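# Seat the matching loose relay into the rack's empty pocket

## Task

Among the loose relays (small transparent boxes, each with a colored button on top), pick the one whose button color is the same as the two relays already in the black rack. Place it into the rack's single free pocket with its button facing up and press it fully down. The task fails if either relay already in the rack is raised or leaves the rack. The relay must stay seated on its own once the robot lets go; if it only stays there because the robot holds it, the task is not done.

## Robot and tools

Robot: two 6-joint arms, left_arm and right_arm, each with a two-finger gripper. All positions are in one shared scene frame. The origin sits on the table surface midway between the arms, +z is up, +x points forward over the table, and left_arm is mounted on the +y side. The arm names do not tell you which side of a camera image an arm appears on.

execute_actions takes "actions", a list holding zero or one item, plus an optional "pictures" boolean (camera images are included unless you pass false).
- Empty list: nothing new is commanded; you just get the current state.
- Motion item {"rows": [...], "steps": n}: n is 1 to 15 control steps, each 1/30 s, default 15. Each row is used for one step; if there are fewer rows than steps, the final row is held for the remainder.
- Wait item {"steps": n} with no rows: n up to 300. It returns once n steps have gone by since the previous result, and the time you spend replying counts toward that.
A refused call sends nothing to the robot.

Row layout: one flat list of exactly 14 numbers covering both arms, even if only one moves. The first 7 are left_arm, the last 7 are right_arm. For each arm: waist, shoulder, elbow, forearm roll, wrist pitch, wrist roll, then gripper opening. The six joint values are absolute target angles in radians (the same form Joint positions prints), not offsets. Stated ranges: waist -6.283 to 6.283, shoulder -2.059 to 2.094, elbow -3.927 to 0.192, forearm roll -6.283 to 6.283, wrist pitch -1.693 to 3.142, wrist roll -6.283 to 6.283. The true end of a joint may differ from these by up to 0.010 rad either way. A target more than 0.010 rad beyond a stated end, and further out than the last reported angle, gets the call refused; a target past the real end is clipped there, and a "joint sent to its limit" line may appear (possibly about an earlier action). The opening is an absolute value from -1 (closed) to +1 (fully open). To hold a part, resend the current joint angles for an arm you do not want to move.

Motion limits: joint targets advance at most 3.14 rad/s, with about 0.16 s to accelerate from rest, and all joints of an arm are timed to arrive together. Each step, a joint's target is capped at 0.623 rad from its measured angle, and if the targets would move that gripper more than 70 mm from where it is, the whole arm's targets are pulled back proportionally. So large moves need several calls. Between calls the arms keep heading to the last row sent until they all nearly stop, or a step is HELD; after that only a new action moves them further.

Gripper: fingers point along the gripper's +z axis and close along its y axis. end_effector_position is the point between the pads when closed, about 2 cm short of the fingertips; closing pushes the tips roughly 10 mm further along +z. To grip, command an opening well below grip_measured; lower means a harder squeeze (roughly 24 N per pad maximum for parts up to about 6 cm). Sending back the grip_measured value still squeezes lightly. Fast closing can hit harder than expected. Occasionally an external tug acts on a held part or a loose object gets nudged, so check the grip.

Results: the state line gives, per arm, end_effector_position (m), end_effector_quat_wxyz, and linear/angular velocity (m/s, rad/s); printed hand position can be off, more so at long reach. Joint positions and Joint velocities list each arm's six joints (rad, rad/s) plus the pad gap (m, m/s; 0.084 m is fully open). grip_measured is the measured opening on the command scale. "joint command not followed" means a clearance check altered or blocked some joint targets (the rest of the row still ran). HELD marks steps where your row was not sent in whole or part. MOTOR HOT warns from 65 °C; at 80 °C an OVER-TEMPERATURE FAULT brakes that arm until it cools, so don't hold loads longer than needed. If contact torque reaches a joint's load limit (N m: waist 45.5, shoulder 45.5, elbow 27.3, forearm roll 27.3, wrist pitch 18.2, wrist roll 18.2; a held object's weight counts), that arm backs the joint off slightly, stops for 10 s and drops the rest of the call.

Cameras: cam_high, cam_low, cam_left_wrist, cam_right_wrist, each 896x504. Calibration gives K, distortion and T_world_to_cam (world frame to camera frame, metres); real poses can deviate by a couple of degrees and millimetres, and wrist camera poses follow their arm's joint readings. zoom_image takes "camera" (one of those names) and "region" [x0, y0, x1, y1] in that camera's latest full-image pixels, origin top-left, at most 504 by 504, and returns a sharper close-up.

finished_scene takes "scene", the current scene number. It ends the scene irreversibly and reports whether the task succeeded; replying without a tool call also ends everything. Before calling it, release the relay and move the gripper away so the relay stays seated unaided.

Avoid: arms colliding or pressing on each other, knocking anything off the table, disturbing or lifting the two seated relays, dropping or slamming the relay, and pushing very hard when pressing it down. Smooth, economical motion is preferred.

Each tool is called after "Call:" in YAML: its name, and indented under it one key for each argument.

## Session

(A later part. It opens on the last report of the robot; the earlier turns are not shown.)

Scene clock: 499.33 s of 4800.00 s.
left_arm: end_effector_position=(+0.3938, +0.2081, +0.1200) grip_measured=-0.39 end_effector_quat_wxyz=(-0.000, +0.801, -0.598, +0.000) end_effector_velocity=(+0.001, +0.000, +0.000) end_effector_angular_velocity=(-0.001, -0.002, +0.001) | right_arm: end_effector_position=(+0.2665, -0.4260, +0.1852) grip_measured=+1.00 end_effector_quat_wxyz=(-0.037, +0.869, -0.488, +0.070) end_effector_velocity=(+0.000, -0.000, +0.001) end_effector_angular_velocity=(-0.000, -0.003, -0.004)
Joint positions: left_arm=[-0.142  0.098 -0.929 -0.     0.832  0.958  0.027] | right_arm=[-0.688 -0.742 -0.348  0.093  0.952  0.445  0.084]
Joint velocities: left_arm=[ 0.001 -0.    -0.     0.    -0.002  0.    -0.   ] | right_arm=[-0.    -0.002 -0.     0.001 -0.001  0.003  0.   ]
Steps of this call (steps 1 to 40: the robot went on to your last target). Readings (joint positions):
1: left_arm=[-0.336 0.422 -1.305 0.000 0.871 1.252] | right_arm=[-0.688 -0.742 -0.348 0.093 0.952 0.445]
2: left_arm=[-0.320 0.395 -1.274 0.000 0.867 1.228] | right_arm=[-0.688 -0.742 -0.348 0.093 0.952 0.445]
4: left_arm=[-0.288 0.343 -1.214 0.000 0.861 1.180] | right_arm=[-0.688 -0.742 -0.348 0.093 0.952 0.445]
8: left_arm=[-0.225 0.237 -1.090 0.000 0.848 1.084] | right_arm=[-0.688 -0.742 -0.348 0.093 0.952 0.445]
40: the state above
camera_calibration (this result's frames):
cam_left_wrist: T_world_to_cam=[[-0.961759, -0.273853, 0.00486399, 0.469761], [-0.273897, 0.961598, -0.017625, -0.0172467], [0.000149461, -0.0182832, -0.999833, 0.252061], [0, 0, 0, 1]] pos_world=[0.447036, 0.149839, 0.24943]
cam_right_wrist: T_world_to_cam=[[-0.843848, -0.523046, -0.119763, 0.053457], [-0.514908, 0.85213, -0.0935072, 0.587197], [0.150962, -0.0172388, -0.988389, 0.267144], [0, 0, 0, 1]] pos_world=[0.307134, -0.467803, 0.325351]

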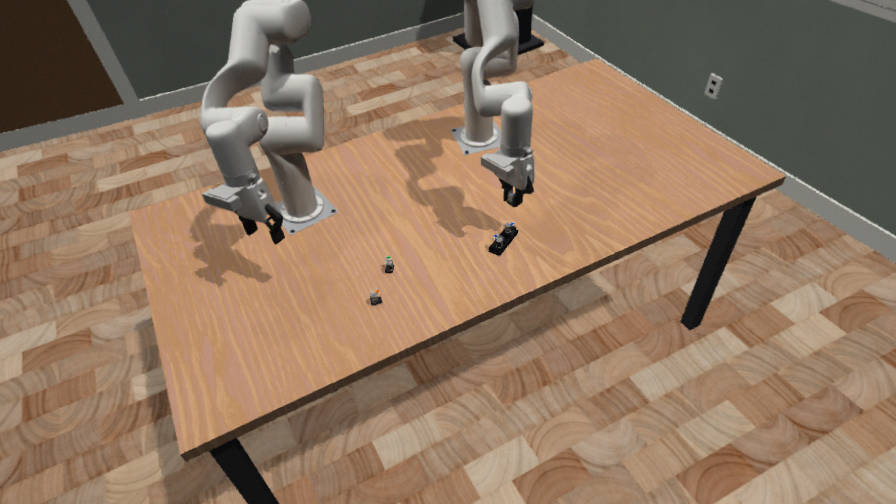

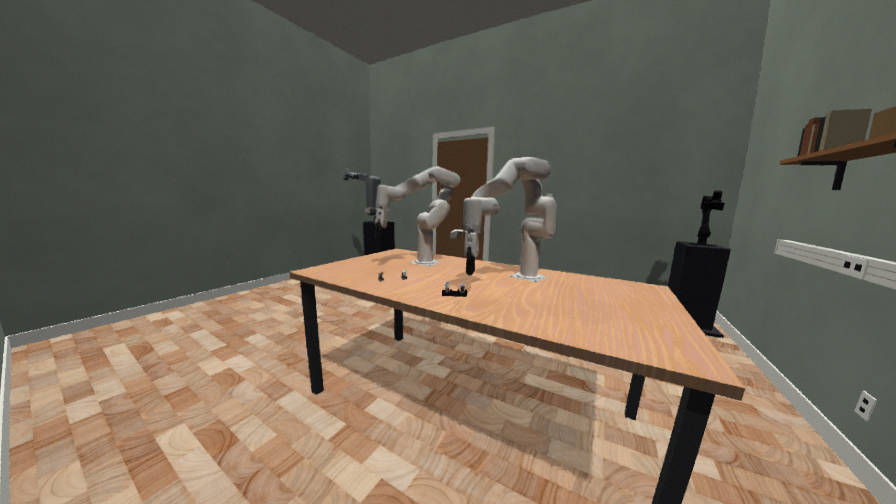

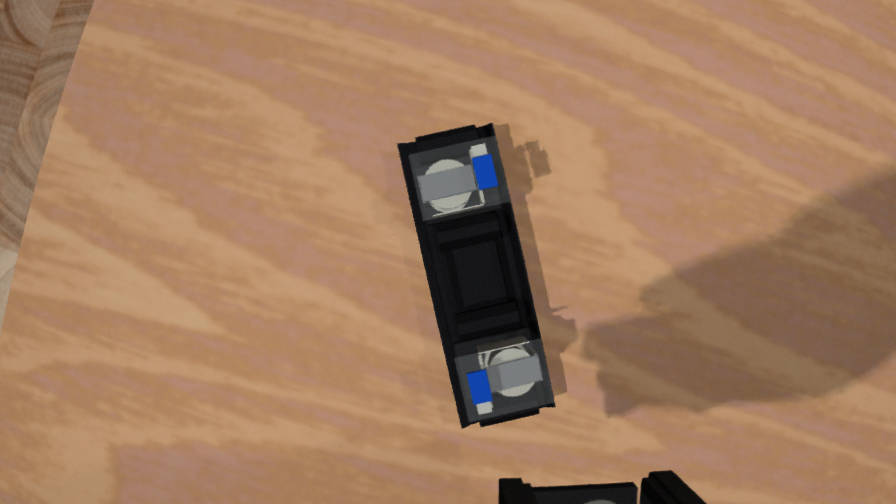

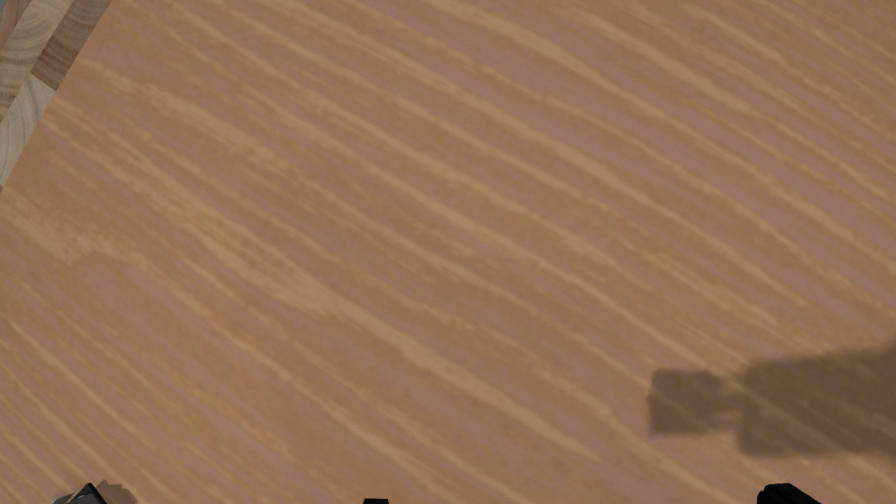

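Call:
zoom_image:
  camera: "cam_left_wrist"
  region: [340, 110, 640, 440]

Region (340, 110, 640, 440) of cam_left_wrist's 896x504 image, scaled by 1.527, with more detail than that image has; it fills the left 458 columns of this view, and the rest is white.

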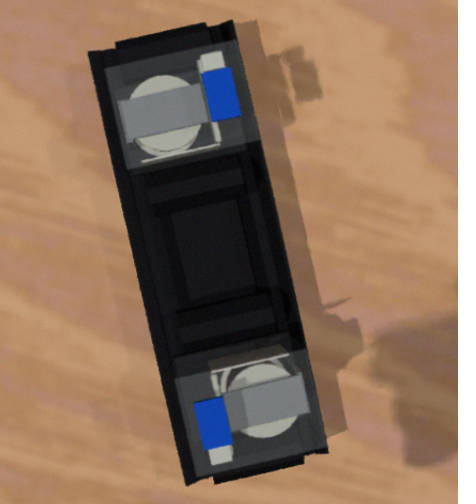

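Call:
zoom_image:
  camera: "cam_left_wrist"
  region: [410, 200, 550, 340]

Region (410, 200, 550, 340) of cam_left_wrist's 896x504 image, scaled by 3.600, with more detail than that image has.

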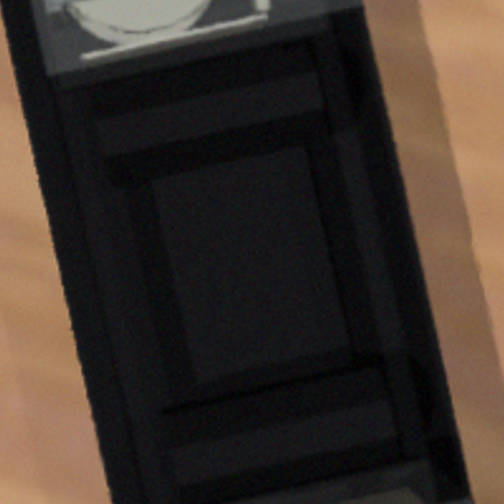

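Call:
execute_actions:
  actions:
    - {"rows": [[-0.21513, 0.26919, -1.15863, 0, 0.88944, 0.66457, -1, -0.688, -0.742, -0.348, 0.093, 0.952, 0.445, 1]], "steps": 15}
  pictures: false

Call:
execute_actions:
  actions:
    - {"steps": 25}

Scene clock: 610.73 s of 4800.00 s.
left_arm: end_effector_position=(+0.4326, +0.1557, +0.1200) grip_measured=-0.39 end_effector_quat_wxyz=(+0.000, +0.861, -0.508, -0.000) end_effector_velocity=(+0.007, -0.007, +0.005) end_effector_angular_velocity=(-0.004, -0.009, +0.043) | right_arm: end_effector_position=(+0.2665, -0.4260, +0.1852) grip_measured=+1.00 end_effector_quat_wxyz=(-0.037, +0.869, -0.488, +0.070) end_effector_velocity=(+0.000, -0.000, +0.000) end_effector_angular_velocity=(+0.000, -0.000, -0.001)
Joint positions: left_arm=[-0.214  0.267 -1.155  0.     0.889  0.668  0.027] | right_arm=[-0.688 -0.742 -0.348  0.093  0.952  0.445  0.084]
Joint velocities: left_arm=[-0.006  0.016 -0.035  0.     0.01  -0.049 -0.   ] | right_arm=[ 0.     0.    -0.001  0.     0.     0.001 -0.   ]
Steps of this call (steps 1 to 15: the robot went on to your last target; steps 16 to 90: nothing new was sent; then 107.90 s passed at rest; steps 91 to 105: all 15 steps of this action). Readings (joint positions):
91: left_arm=[-0.142 0.098 -0.929 0.000 0.832 0.957] | right_arm=[-0.688 -0.742 -0.348 0.093 0.952 0.445]
92: left_arm=[-0.143 0.100 -0.932 0.000 0.833 0.953] | right_arm=[-0.688 -0.742 -0.348 0.093 0.952 0.445]
94: left_arm=[-0.153 0.125 -0.967 0.000 0.843 0.906] | right_arm=[-0.688 -0.742 -0.348 0.093 0.952 0.445]
98: left_arm=[-0.199 0.229 -1.105 -0.000 0.874 0.736] | right_arm=[-0.688 -0.742 -0.348 0.093 0.952 0.445]
105: the state above

Scene clock: 611.57 s of 4800.00 s.
left_arm: end_effector_position=(+0.4332, +0.1548, +0.1200) grip_measured=-0.39 end_effector_quat_wxyz=(+0.000, +0.862, -0.507, +0.000) end_effector_velocity=(+0.000, +0.000, +0.000) end_effector_angular_velocity=(-0.000, -0.001, -0.000) | right_arm: end_effector_position=(+0.2665, -0.4260, +0.1852) grip_measured=+1.00 end_effector_quat_wxyz=(-0.037, +0.869, -0.488, +0.070) end_effector_velocity=(+0.000, -0.000, +0.001) end_effector_angular_velocity=(+0.000, -0.003, -0.001)
Joint positions: left_arm=[-0.215  0.269 -1.159  0.     0.889  0.665  0.027] | right_arm=[-0.688 -0.742 -0.348  0.093  0.952  0.445  0.084]
Joint velocities: left_arm=[ 0.     0.     0.     0.    -0.001  0.001  0.   ] | right_arm=[-0.    -0.002  0.     0.002 -0.    -0.    -0.   ]
Steps of this call (steps 1 to 15: the robot went on to your last target; steps 16 to 25: nothing new was sent). Readings (joint positions):
1: left_arm=[-0.214 0.267 -1.156 0.000 0.889 0.667] | right_arm=[-0.688 -0.742 -0.348 0.093 0.952 0.445]
2: left_arm=[-0.214 0.268 -1.157 0.000 0.889 0.666] | right_arm=[-0.688 -0.742 -0.348 0.093 0.952 0.445]
4: left_arm=[-0.215 0.268 -1.158 0.000 0.889 0.665] | right_arm=[-0.688 -0.742 -0.348 0.093 0.952 0.445]
8: left_arm=[-0.215 0.269 -1.158 0.000 0.889 0.665] | right_arm=[-0.688 -0.742 -0.348 0.093 0.952 0.445]
25: the state above
All arms were judged still, so your last target was given up. Only a new action makes them travel on or press farther. Fingers that are still opening or closing keep moving.
camera_calibration (this result's frames):
cam_left_wrist: T_world_to_cam=[[-0.878893, -0.476993, 0.00492574, 0.488628], [-0.477001, 0.878727, -0.0175841, 0.145557], [0.0040591, -0.0178041, -0.999833, 0.249295], [0, 0, 0, 1]] pos_world=[0.497871, 0.109605, 0.249406]
cam_right_wrist: T_world_to_cam=[[-0.843848, -0.523046, -0.119763, 0.053457], [-0.514908, 0.85213, -0.0935071, 0.587197], [0.150962, -0.0172387, -0.988389, 0.267144], [0, 0, 0, 1]] pos_world=[0.307134, -0.467803, 0.325351]

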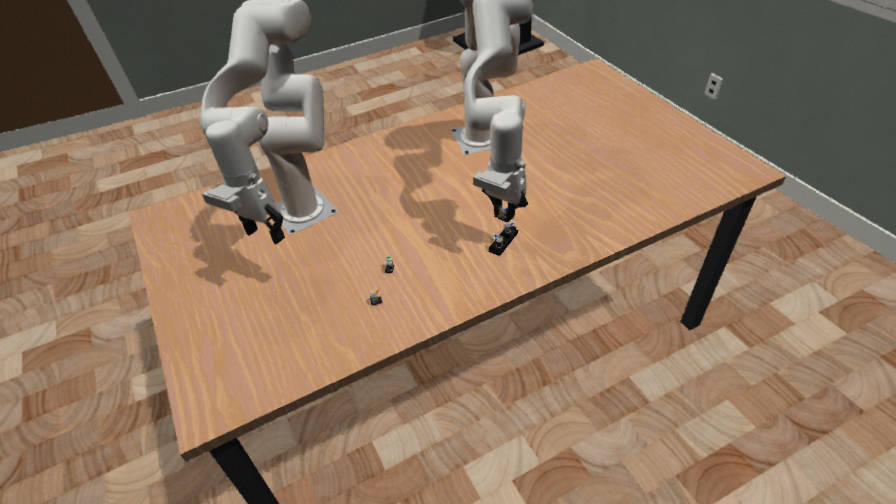

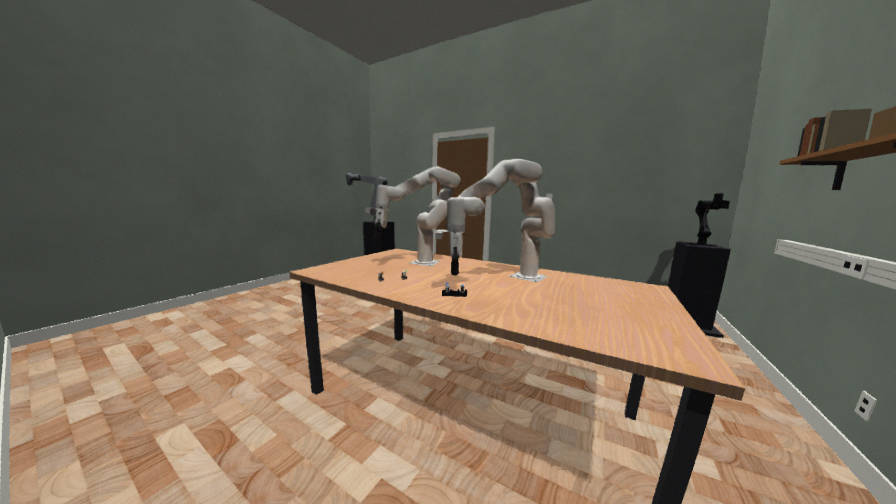

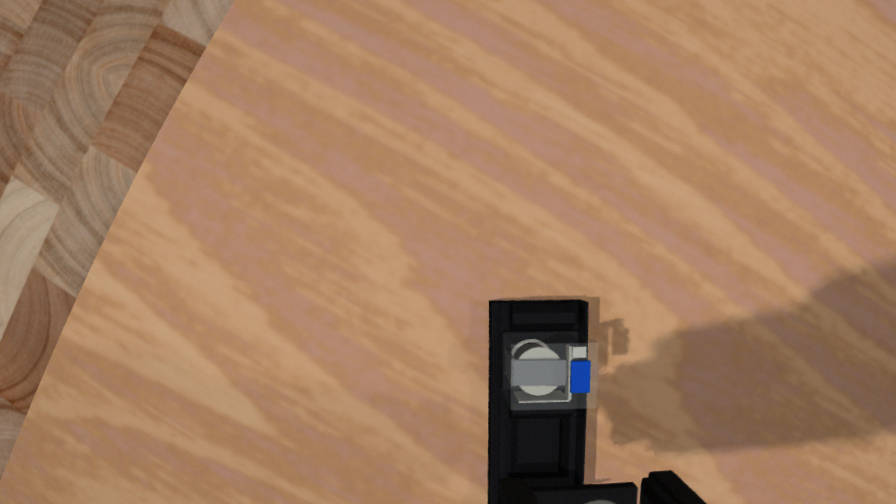

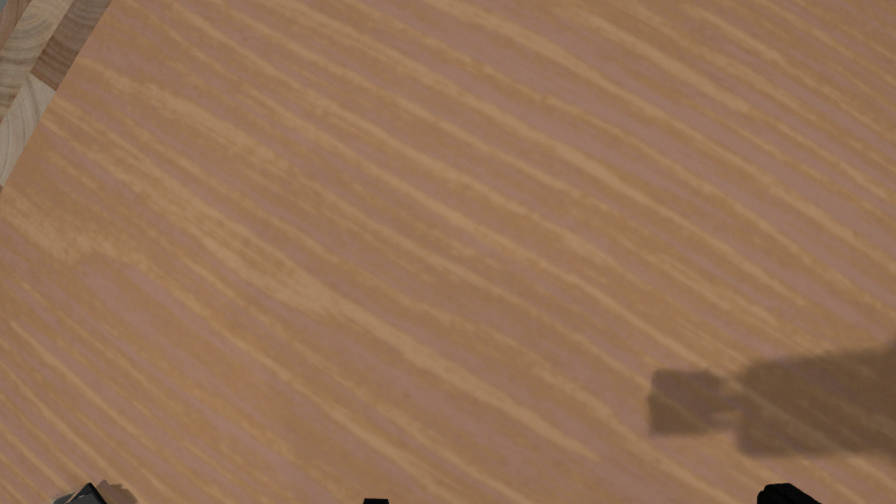

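Call:
zoom_image:
  camera: "cam_left_wrist"
  region: [440, 290, 660, 504]

Region (440, 290, 660, 504) of cam_left_wrist's 896x504 image, scaled by 2.291, with more detail than that image has; it fills the top 490 rows of this view, and the rest is white.

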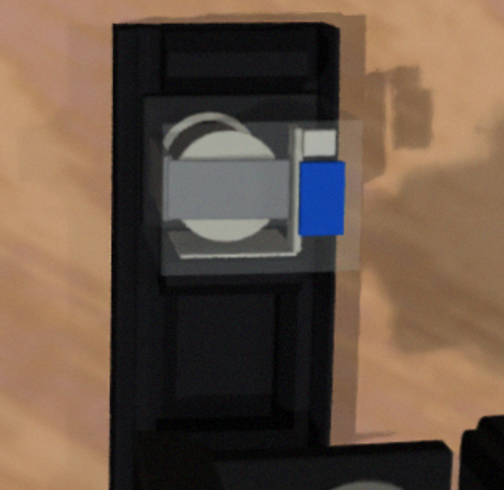

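Call:
zoom_image:
  camera: "cam_left_wrist"
  region: [480, 292, 606, 418]

Region (480, 292, 606, 418) of cam_left_wrist's 896x504 image, scaled by 4.000, with more detail than that image has.

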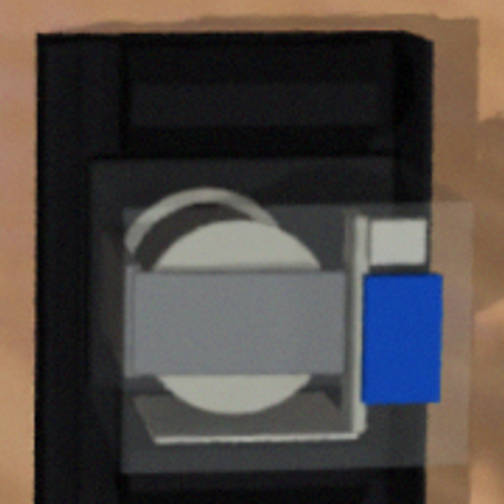

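Call:
execute_actions:
  actions:
    - {"rows": [[-0.21513, 0.26919, -1.15863, 0, 0.88944, 3.80616, -1, -0.688, -0.742, -0.348, 0.093, 0.952, 0.445, 1]], "steps": 15}
  pictures: false

Call:
execute_actions:
  actions:
    - {"steps": 35}

Call:
zoom_image:
  camera: "cam_left_wrist"
  region: [480, 292, 606, 418]

Scene clock: 723.20 s of 4800.00 s.
left_arm: end_effector_position=(+0.4332, +0.1548, +0.1200) grip_measured=-0.39 end_effector_quat_wxyz=(-0.000, -0.534, +0.846, +0.000) end_effector_velocity=(+0.000, +0.000, +0.000) end_effector_angular_velocity=(-0.000, -0.000, -2.537) | right_arm: end_effector_position=(+0.2665, -0.4260, +0.1852) grip_measured=+1.00 end_effector_quat_wxyz=(-0.037, +0.869, -0.488, +0.070) end_effector_velocity=(+0.000, +0.000, +0.000) end_effector_angular_velocity=(-0.000, -0.001, +0.001)
Joint positions: left_arm=[-0.215  0.269 -1.159  0.     0.889  1.618  0.027] | right_arm=[-0.688 -0.742 -0.348  0.093  0.952  0.445  0.084]
Joint velocities: left_arm=[ 0.001 -0.    -0.    -0.    -0.     2.538 -0.   ] | right_arm=[ 0.    -0.    -0.001  0.     0.    -0.001 -0.   ]
Steps of this call (steps 1 to 90: nothing new was sent; then 108.13 s passed at rest; steps 91 to 105: all 15 steps of this action). Readings (joint positions):
91: left_arm=[-0.215 0.269 -1.159 -0.000 0.889 0.665] | right_arm=[-0.688 -0.742 -0.348 0.093 0.952 0.445]
92: left_arm=[-0.215 0.269 -1.159 -0.000 0.889 0.669] | right_arm=[-0.688 -0.742 -0.348 0.093 0.952 0.445]
94: left_arm=[-0.215 0.269 -1.159 -0.000 0.889 0.716] | right_arm=[-0.688 -0.742 -0.348 0.093 0.952 0.445]
98: left_arm=[-0.215 0.269 -1.159 -0.000 0.889 1.008] | right_arm=[-0.688 -0.742 -0.348 0.093 0.952 0.445]
105: the state above

Scene clock: 724.37 s of 4800.00 s.
left_arm: end_effector_position=(+0.4332, +0.1548, +0.1200) grip_measured=-0.39 end_effector_quat_wxyz=(+0.000, +0.506, +0.863, -0.000) end_effector_velocity=(+0.000, +0.000, +0.000) end_effector_angular_velocity=(-0.000, -0.001, -0.022) | right_arm: end_effector_position=(+0.2665, -0.4260, +0.1852) grip_measured=+1.00 end_effector_quat_wxyz=(-0.037, +0.869, -0.488, +0.070) end_effector_velocity=(+0.000, -0.000, +0.000) end_effector_angular_velocity=(-0.001, -0.001, +0.000)
Joint positions: left_arm=[-0.215  0.269 -1.159 -0.     0.889  3.804  0.027] | right_arm=[-0.688 -0.742 -0.348  0.093  0.952  0.445  0.084]
Joint velocities: left_arm=[ 0.001 -0.    -0.     0.    -0.001  0.023 -0.   ] | right_arm=[ 0.    -0.001 -0.    -0.001 -0.     0.    -0.   ]
Steps of this call (steps 1 to 35: the robot went on to your last target). Readings (joint positions):
1: left_arm=[-0.215 0.269 -1.159 0.000 0.889 1.703] | right_arm=[-0.688 -0.742 -0.348 0.093 0.952 0.445]
2: left_arm=[-0.215 0.269 -1.159 0.000 0.889 1.788] | right_arm=[-0.688 -0.742 -0.348 0.093 0.952 0.445]
4: left_arm=[-0.215 0.269 -1.159 0.000 0.889 1.958] | right_arm=[-0.688 -0.742 -0.348 0.093 0.952 0.445]
8: left_arm=[-0.215 0.269 -1.159 0.000 0.889 2.299] | right_arm=[-0.688 -0.742 -0.348 0.093 0.952 0.445]
35: the state above
camera_calibration (this result's frames):
cam_left_wrist: T_world_to_cam=[[0.877846, 0.478918, 0.00491507, -0.420385], [0.478926, -0.87768, -0.0175678, 0.00338815], [-0.00409969, 0.0177758, -0.999834, 0.247316], [0, 0, 0, 1]] pos_world=[0.368425, 0.199908, 0.249401]
cam_right_wrist: T_world_to_cam=[[-0.843848, -0.523046, -0.119763, 0.0534569], [-0.514908, 0.85213, -0.0935072, 0.587197], [0.150962, -0.0172389, -0.988389, 0.267144], [0, 0, 0, 1]] pos_world=[0.307134, -0.467803, 0.325351]

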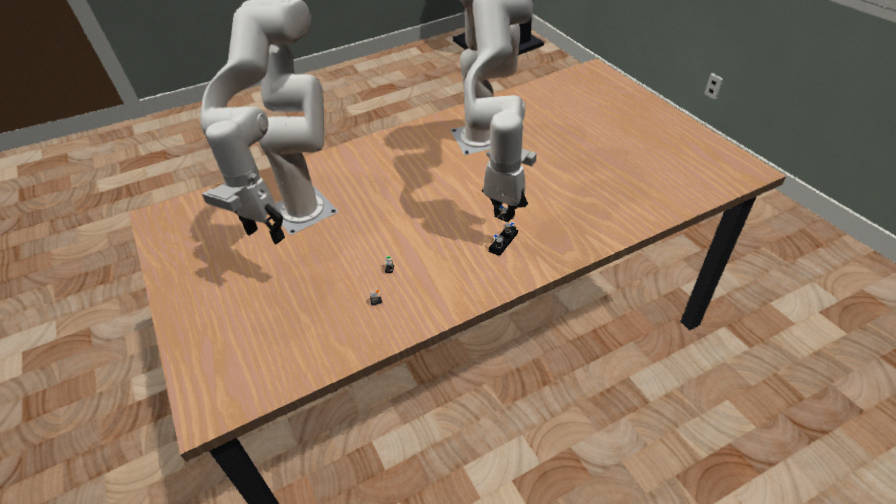

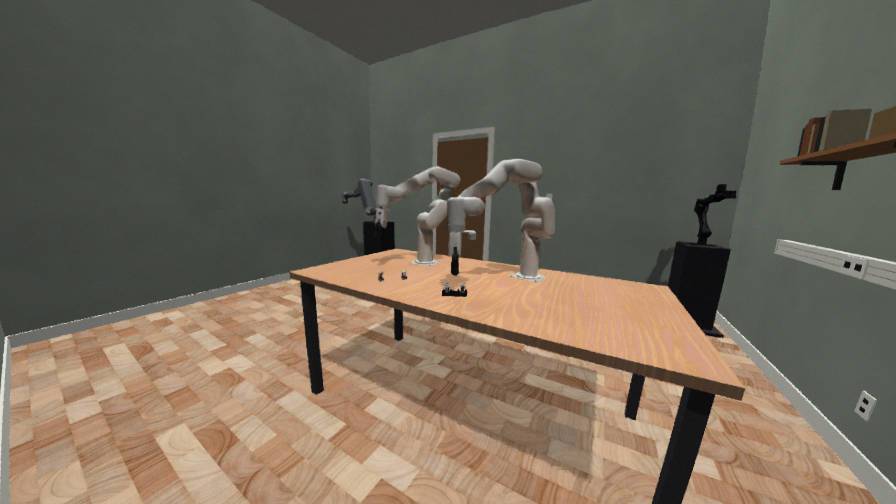

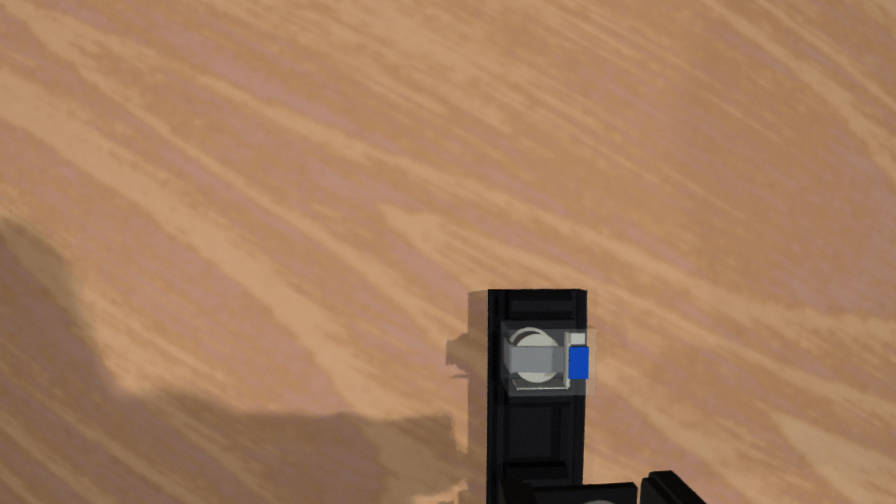

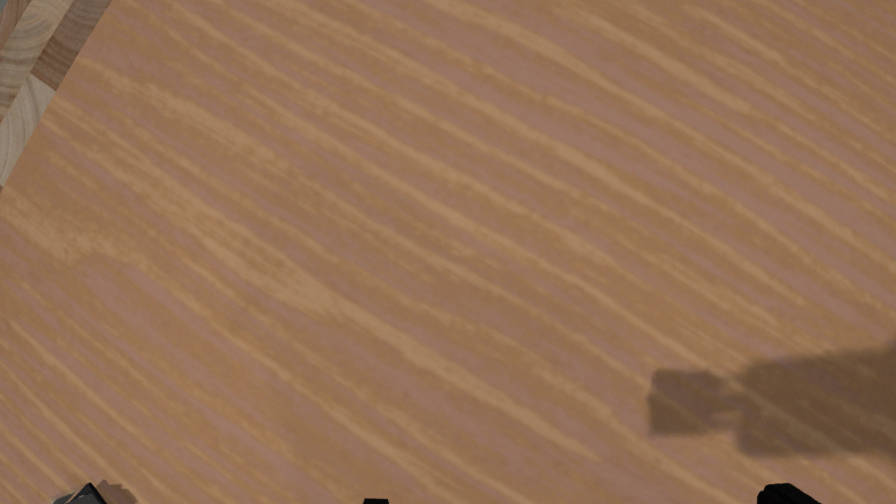

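Region (480, 292, 606, 418) of cam_left_wrist's 896x504 image, scaled by 4.000, with more detail than that image has.

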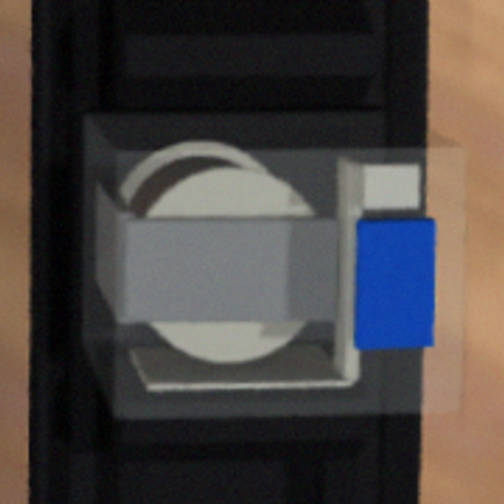

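Call:
zoom_image:
  camera: "cam_left_wrist"
  region: [470, 276, 610, 346]

Region (470, 276, 610, 346) of cam_left_wrist's 896x504 image, scaled by 3.600, with more detail than that image has.

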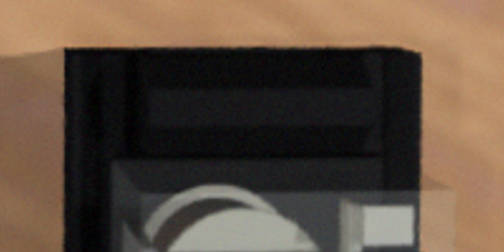

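Call:
zoom_image:
  camera: "cam_left_wrist"
  region: [470, 330, 680, 504]

Region (470, 330, 680, 504) of cam_left_wrist's 896x504 image, scaled by 2.400, with more detail than that image has; it fills the top 418 rows of this view, and the rest is white.

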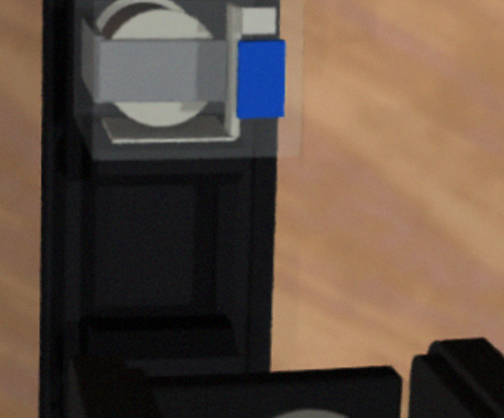

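Call:
zoom_image:
  camera: "cam_left_wrist"
  region: [476, 385, 602, 504]

Region (476, 385, 602, 504) of cam_left_wrist's 896x504 image, scaled by 4.000, with more detail than that image has.

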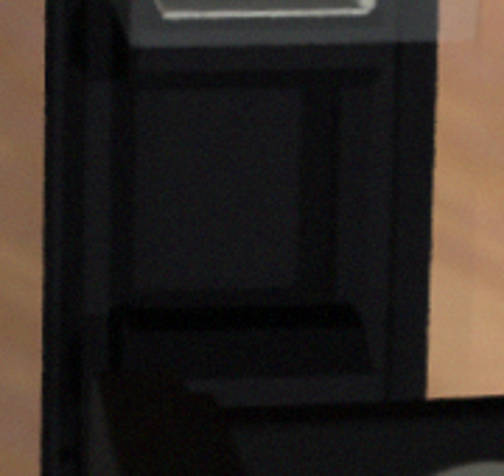

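Call:
execute_actions:
  actions:
    - {"rows": [[-0.21341, 0.360266, -1.109912, 0, 0.749646, 3.80788, -1, -0.688, -0.742, -0.348, 0.093, 0.952, 0.445, 1]], "steps": 15}
  pictures: false

Call:
execute_actions:
  actions:
    - {"rows": [[-0.21341, 0.360266, -1.109912, 0, 0.749646, 3.80788, -1, -0.688, -0.742, -0.348, 0.093, 0.952, 0.445, 1]], "steps": 12}

Scene clock: 844.87 s of 4800.00 s.
left_arm: end_effector_position=(+0.4329, +0.1559, +0.0666) grip_measured=-0.39 end_effector_quat_wxyz=(+0.001, +0.507, +0.862, +0.000) end_effector_velocity=(-0.002, +0.001, -0.007) end_effector_angular_velocity=(+0.001, +0.003, +0.002) | right_arm: end_effector_position=(+0.2665, -0.4260, +0.1852) grip_measured=+1.00 end_effector_quat_wxyz=(-0.037, +0.869, -0.488, +0.070) end_effector_velocity=(-0.000, +0.000, -0.001) end_effector_angular_velocity=(+0.000, +0.001, +0.000)
Joint positions: left_arm=[-0.213  0.358 -1.112 -0.     0.751  3.808  0.027] | right_arm=[-0.688 -0.742 -0.348  0.093  0.952  0.445  0.084]
Joint velocities: left_arm=[ 0.001  0.009  0.01  -0.    -0.016 -0.001 -0.   ] | right_arm=[-0.    -0.     0.001 -0.    -0.    -0.    -0.   ]
Steps of this call (steps 1 to 30: the robot went on to your last target; steps 31 to 90: nothing new was sent; then 117.00 s passed at rest; steps 91 to 105: all 15 steps of this action). Readings (joint positions):
91: left_arm=[-0.215 0.269 -1.159 -0.000 0.889 3.806] | right_arm=[-0.688 -0.742 -0.348 0.093 0.952 0.445]
92: left_arm=[-0.215 0.271 -1.158 -0.000 0.885 3.806] | right_arm=[-0.688 -0.742 -0.348 0.093 0.952 0.445]
94: left_arm=[-0.215 0.292 -1.149 -0.000 0.845 3.807] | right_arm=[-0.688 -0.742 -0.348 0.093 0.952 0.445]
98: left_arm=[-0.214 0.350 -1.113 0.000 0.775 3.808] | right_arm=[-0.688 -0.742 -0.348 0.093 0.952 0.445]
105: the state above

Scene clock: 845.27 s of 4800.00 s.
left_arm: end_effector_position=(+0.4321, +0.1562, +0.0651) grip_measured=-0.39 end_effector_quat_wxyz=(+0.000, +0.507, +0.862, +0.000) end_effector_velocity=(-0.001, +0.000, -0.001) end_effector_angular_velocity=(+0.001, +0.003, -0.000) | right_arm: end_effector_position=(+0.2665, -0.4260, +0.1852) grip_measured=+1.00 end_effector_quat_wxyz=(-0.037, +0.869, -0.488, +0.070) end_effector_velocity=(-0.000, +0.000, -0.000) end_effector_angular_velocity=(-0.000, +0.000, +0.001)
Joint positions: left_arm=[-0.213  0.36  -1.11  -0.     0.75   3.808  0.027] | right_arm=[-0.688 -0.742 -0.348  0.093  0.952  0.445  0.084]
Joint velocities: left_arm=[-0.     0.001  0.001 -0.     0.001  0.     0.   ] | right_arm=[-0.    -0.     0.    -0.     0.    -0.001 -0.   ]
Steps of this call (steps 1 to 12: all 12 steps of this action). Readings (joint positions):
1: left_arm=[-0.213 0.359 -1.111 -0.000 0.750 3.808] | right_arm=[-0.688 -0.742 -0.348 0.093 0.952 0.445]
2: left_arm=[-0.213 0.359 -1.111 -0.000 0.750 3.808] | right_arm=[-0.688 -0.742 -0.348 0.093 0.952 0.445]
4: left_arm=[-0.213 0.360 -1.110 -0.000 0.750 3.808] | right_arm=[-0.688 -0.742 -0.348 0.093 0.952 0.445]
8: left_arm=[-0.213 0.360 -1.110 -0.000 0.750 3.808] | right_arm=[-0.688 -0.742 -0.348 0.093 0.952 0.445]
12: the state above
camera_calibration (this result's frames):
cam_left_wrist: T_world_to_cam=[[0.878894, 0.476991, 0.00505946, -0.420003], [0.477002, -0.87873, -0.0173937, 0.00517985], [-0.00385072, 0.0177006, -0.999836, 0.192309], [0, 0, 0, 1]] pos_world=[0.367407, 0.201485, 0.194492]
cam_right_wrist: T_world_to_cam=[[-0.843848, -0.523046, -0.119763, 0.0534571], [-0.514908, 0.85213, -0.0935072, 0.587197], [0.150962, -0.0172388, -0.988389, 0.267144], [0, 0, 0, 1]] pos_world=[0.307134, -0.467803, 0.325351]

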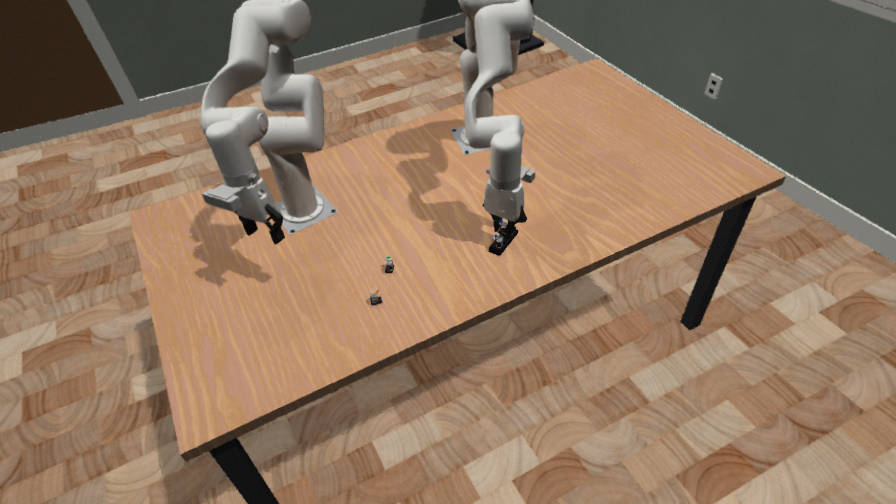

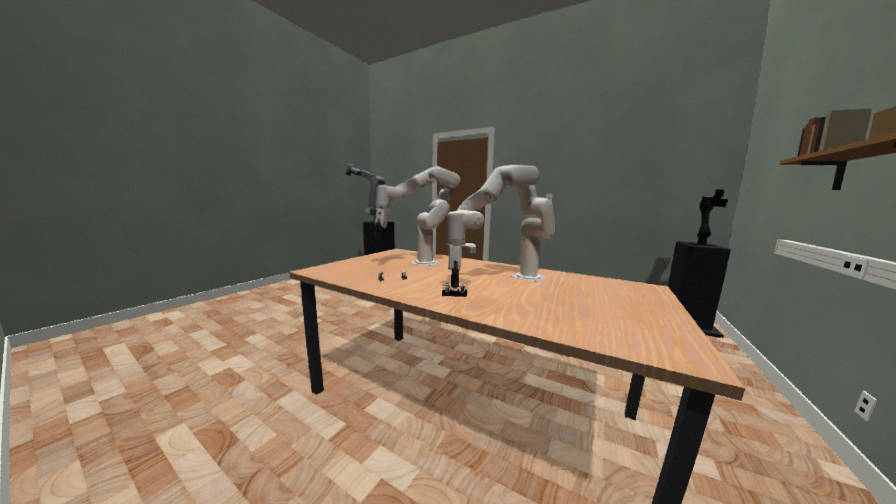

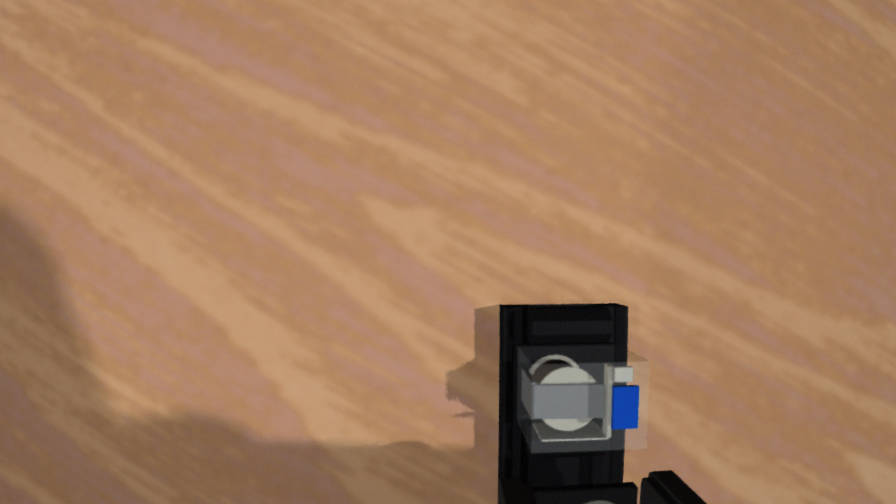

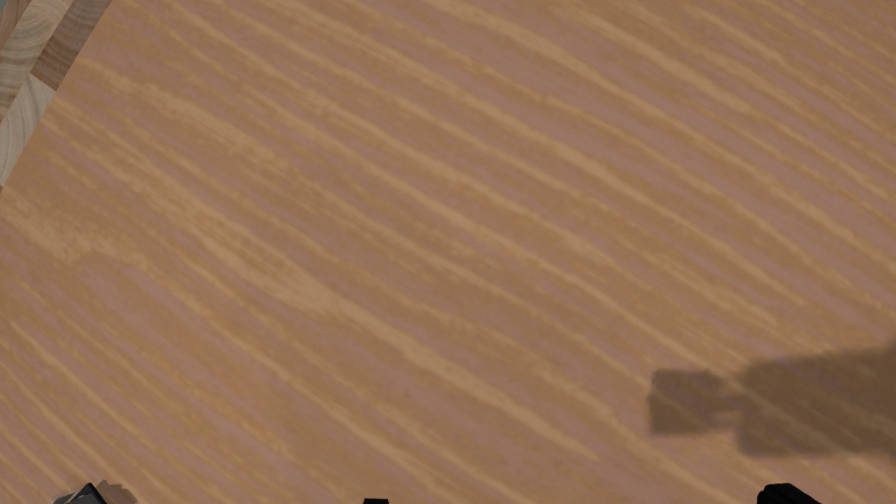

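Call:
zoom_image:
  camera: "cam_left_wrist"
  region: [490, 340, 700, 504]

Region (490, 340, 700, 504) of cam_left_wrist's 896x504 image, scaled by 2.400, with more detail than that image has; it fills the top 394 rows of this view, and the rest is white.

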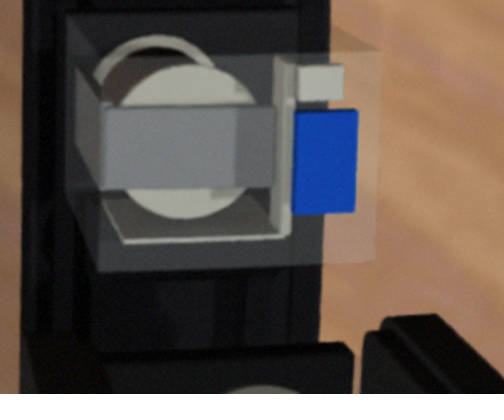

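Call:
execute_actions:
  actions:
    - {"rows": [[-0.21341, 0.362260, -1.109488, 0, 0.747228, 3.80788, -1, -0.688, -0.742, -0.348, 0.093, 0.952, 0.445, 1], [-0.21341, 0.364254, -1.109065, 0, 0.744811, 3.80788, -1, -0.688, -0.742, -0.348, 0.093, 0.952, 0.445, 1], [-0.21341, 0.366249, -1.108641, 0, 0.742393, 3.80788, -1, -0.688, -0.742, -0.348, 0.093, 0.952, 0.445, 1], [-0.21341, 0.368243, -1.108218, 0, 0.739975, 3.80788, -1, -0.688, -0.742, -0.348, 0.093, 0.952, 0.445, 1], [-0.21341, 0.370237, -1.107794, 0, 0.737558, 3.80788, -1, -0.688, -0.742, -0.348, 0.093, 0.952, 0.445, 1], [-0.21341, 0.372231, -1.107371, 0, 0.735140, 3.80788, -1, -0.688, -0.742, -0.348, 0.093, 0.952, 0.445, 1], [-0.21341, 0.374225, -1.106947, 0, 0.732722, 3.80788, -1, -0.688, -0.742, -0.348, 0.093, 0.952, 0.445, 1], [-0.21341, 0.376220, -1.106524, 0, 0.730304, 3.80788, -1, -0.688, -0.742, -0.348, 0.093, 0.952, 0.445, 1], [-0.21341, 0.378214, -1.106100, 0, 0.727887, 3.80788, -1, -0.688, -0.742, -0.348, 0.093, 0.952, 0.445, 1], [-0.21341, 0.380208, -1.105677, 0, 0.725469, 3.80788, -1, -0.688, -0.742, -0.348, 0.093, 0.952, 0.445, 1], [-0.21341, 0.382202, -1.105253, 0, 0.723051, 3.80788, -1, -0.688, -0.742, -0.348, 0.093, 0.952, 0.445, 1], [-0.21341, 0.384196, -1.104830, 0, 0.720634, 3.80788, -1, -0.688, -0.742, -0.348, 0.093, 0.952, 0.445, 1], [-0.21341, 0.386190, -1.104406, 0, 0.718216, 3.80788, -1, -0.688, -0.742, -0.348, 0.093, 0.952, 0.445, 1]], "steps": 15}
  pictures: false

Call:
execute_actions:
  actions:
    - {"rows": [[-0.21341, 0.387233, -1.104261, 0, 0.717028, 3.80788, -1, -0.688, -0.742, -0.348, 0.093, 0.952, 0.445, 1], [-0.21341, 0.388275, -1.104115, 0, 0.715840, 3.80788, -1, -0.688, -0.742, -0.348, 0.093, 0.952, 0.445, 1], [-0.21341, 0.389318, -1.103970, 0, 0.714652, 3.80788, -1, -0.688, -0.742, -0.348, 0.093, 0.952, 0.445, 1], [-0.21341, 0.390360, -1.103825, 0, 0.713464, 3.80788, -1, -0.688, -0.742, -0.348, 0.093, 0.952, 0.445, 1], [-0.21341, 0.391403, -1.103679, 0, 0.712276, 3.80788, -1, -0.688, -0.742, -0.348, 0.093, 0.952, 0.445, 1], [-0.21341, 0.392445, -1.103534, 0, 0.711088, 3.80788, -1, -0.688, -0.742, -0.348, 0.093, 0.952, 0.445, 1], [-0.21341, 0.393488, -1.103389, 0, 0.709900, 3.80788, -1, -0.688, -0.742, -0.348, 0.093, 0.952, 0.445, 1], [-0.21341, 0.394530, -1.103243, 0, 0.708712, 3.80788, -1, -0.688, -0.742, -0.348, 0.093, 0.952, 0.445, 1], [-0.21341, 0.395573, -1.103098, 0, 0.707525, 3.80788, -1, -0.688, -0.742, -0.348, 0.093, 0.952, 0.445, 1], [-0.21341, 0.396616, -1.102952, 0, 0.706337, 3.80788, -1, -0.688, -0.742, -0.348, 0.093, 0.952, 0.445, 1], [-0.21341, 0.397658, -1.102807, 0, 0.705149, 3.80788, -1, -0.688, -0.742, -0.348, 0.093, 0.952, 0.445, 1], [-0.21341, 0.398701, -1.102662, 0, 0.703961, 3.80788, -1, -0.688, -0.742, -0.348, 0.093, 0.952, 0.445, 1], [-0.21341, 0.399743, -1.102516, 0, 0.702773, 3.80788, -1, -0.688, -0.742, -0.348, 0.093, 0.952, 0.445, 1], [-0.21341, 0.400786, -1.102371, 0, 0.701585, 3.80788, -1, -0.688, -0.742, -0.348, 0.093, 0.952, 0.445, 1]], "steps": 15}
  pictures: false

Call:
execute_actions:
  actions:
    - {"rows": [[-0.21341, 0.400786, -1.102371, 0, 0.701585, 3.80788, -1, -0.688, -0.742, -0.348, 0.093, 0.952, 0.445, 1]], "steps": 8}
  pictures: false

Scene clock: 960.20 s of 4800.00 s.
left_arm: end_effector_position=(+0.4320, +0.1563, +0.0544) grip_measured=-0.39 end_effector_quat_wxyz=(-0.000, +0.507, +0.862, -0.000) end_effector_velocity=(-0.001, +0.001, -0.026) end_effector_angular_velocity=(+0.002, +0.005, -0.000) | right_arm: end_effector_position=(+0.2665, -0.4260, +0.1852) grip_measured=+1.00 end_effector_quat_wxyz=(-0.037, +0.869, -0.488, +0.070) end_effector_velocity=(+0.000, +0.000, -0.000) end_effector_angular_velocity=(-0.000, +0.000, +0.000)
Joint positions: left_arm=[-0.213  0.381 -1.105  0.     0.724  3.808  0.027] | right_arm=[-0.688 -0.742 -0.348  0.093  0.952  0.445  0.084]
Joint velocities: left_arm=[ 0.001  0.05   0.012  0.    -0.057  0.001 -0.   ] | right_arm=[ 0.     0.001  0.    -0.    -0.001  0.     0.   ]
Steps of this call (steps 1 to 15: the robot went on to your last target; steps 16 to 90: nothing new was sent; then 111.43 s passed at rest; steps 91 to 105: all 15 steps of this action). Readings (joint positions):
91: left_arm=[-0.213 0.360 -1.110 -0.000 0.750 3.808] | right_arm=[-0.688 -0.742 -0.348 0.093 0.952 0.445]
92: left_arm=[-0.213 0.360 -1.110 -0.000 0.749 3.808] | right_arm=[-0.688 -0.742 -0.348 0.093 0.952 0.445]
94: left_arm=[-0.213 0.362 -1.110 -0.000 0.747 3.808] | right_arm=[-0.688 -0.742 -0.348 0.093 0.952 0.445]
98: left_arm=[-0.213 0.368 -1.108 0.000 0.740 3.808] | right_arm=[-0.688 -0.742 -0.348 0.093 0.952 0.445]
105: the state above

Scene clock: 960.70 s of 4800.00 s.
left_arm: end_effector_position=(+0.4321, +0.1563, +0.0467) grip_measured=-0.39 end_effector_quat_wxyz=(+0.000, +0.507, +0.862, -0.000) end_effector_velocity=(+0.000, -0.000, -0.015) end_effector_angular_velocity=(-0.000, -0.001, +0.000) | right_arm: end_effector_position=(+0.2665, -0.4260, +0.1852) grip_measured=+1.00 end_effector_quat_wxyz=(-0.037, +0.869, -0.488, +0.070) end_effector_velocity=(-0.000, -0.000, -0.000) end_effector_angular_velocity=(-0.001, +0.001, +0.002)
Joint positions: left_arm=[-0.213  0.397 -1.103  0.     0.706  3.808  0.027] | right_arm=[-0.688 -0.742 -0.348  0.093  0.952  0.445  0.084]
Joint velocities: left_arm=[-0.001  0.031  0.004  0.    -0.035 -0.001  0.   ] | right_arm=[-0.    -0.     0.    -0.001  0.    -0.002  0.   ]
Steps of this call (steps 1 to 15: all 15 steps of this action). Readings (joint positions):
1: left_arm=[-0.213 0.383 -1.105 0.000 0.723 3.808] | right_arm=[-0.688 -0.742 -0.348 0.093 0.952 0.445]
2: left_arm=[-0.213 0.384 -1.105 0.000 0.721 3.808] | right_arm=[-0.688 -0.742 -0.348 0.093 0.952 0.445]
4: left_arm=[-0.213 0.386 -1.104 0.000 0.719 3.808] | right_arm=[-0.688 -0.742 -0.348 0.093 0.952 0.445]
8: left_arm=[-0.213 0.390 -1.104 -0.000 0.714 3.808] | right_arm=[-0.688 -0.742 -0.348 0.093 0.952 0.445]
15: the state above

Scene clock: 960.97 s of 4800.00 s.
left_arm: end_effector_position=(+0.4321, +0.1562, +0.0451) grip_measured=-0.39 end_effector_quat_wxyz=(+0.000, +0.507, +0.862, +0.000) end_effector_velocity=(+0.001, +0.000, -0.000) end_effector_angular_velocity=(-0.001, -0.003, -0.002) | right_arm: end_effector_position=(+0.2665, -0.4260, +0.1852) grip_measured=+1.00 end_effector_quat_wxyz=(-0.037, +0.869, -0.488, +0.070) end_effector_velocity=(+0.000, -0.000, +0.000) end_effector_angular_velocity=(-0.000, -0.001, -0.001)
Joint positions: left_arm=[-0.213  0.401 -1.102 -0.     0.702  3.808  0.027] | right_arm=[-0.688 -0.742 -0.348  0.093  0.952  0.445  0.084]
Joint velocities: left_arm=[ 0.001  0.001 -0.     0.    -0.004  0.003 -0.   ] | right_arm=[-0.    -0.    -0.001  0.    -0.     0.001 -0.   ]
Steps of this call (steps 1 to 8: all 8 steps of this action). Readings (joint positions):
1: left_arm=[-0.213 0.398 -1.103 0.000 0.705 3.808] | right_arm=[-0.688 -0.742 -0.348 0.093 0.952 0.445]
2: left_arm=[-0.213 0.399 -1.103 0.000 0.704 3.808] | right_arm=[-0.688 -0.742 -0.348 0.093 0.952 0.445]
4: left_arm=[-0.213 0.400 -1.102 0.000 0.703 3.808] | right_arm=[-0.688 -0.742 -0.348 0.093 0.952 0.445]
8: the state above


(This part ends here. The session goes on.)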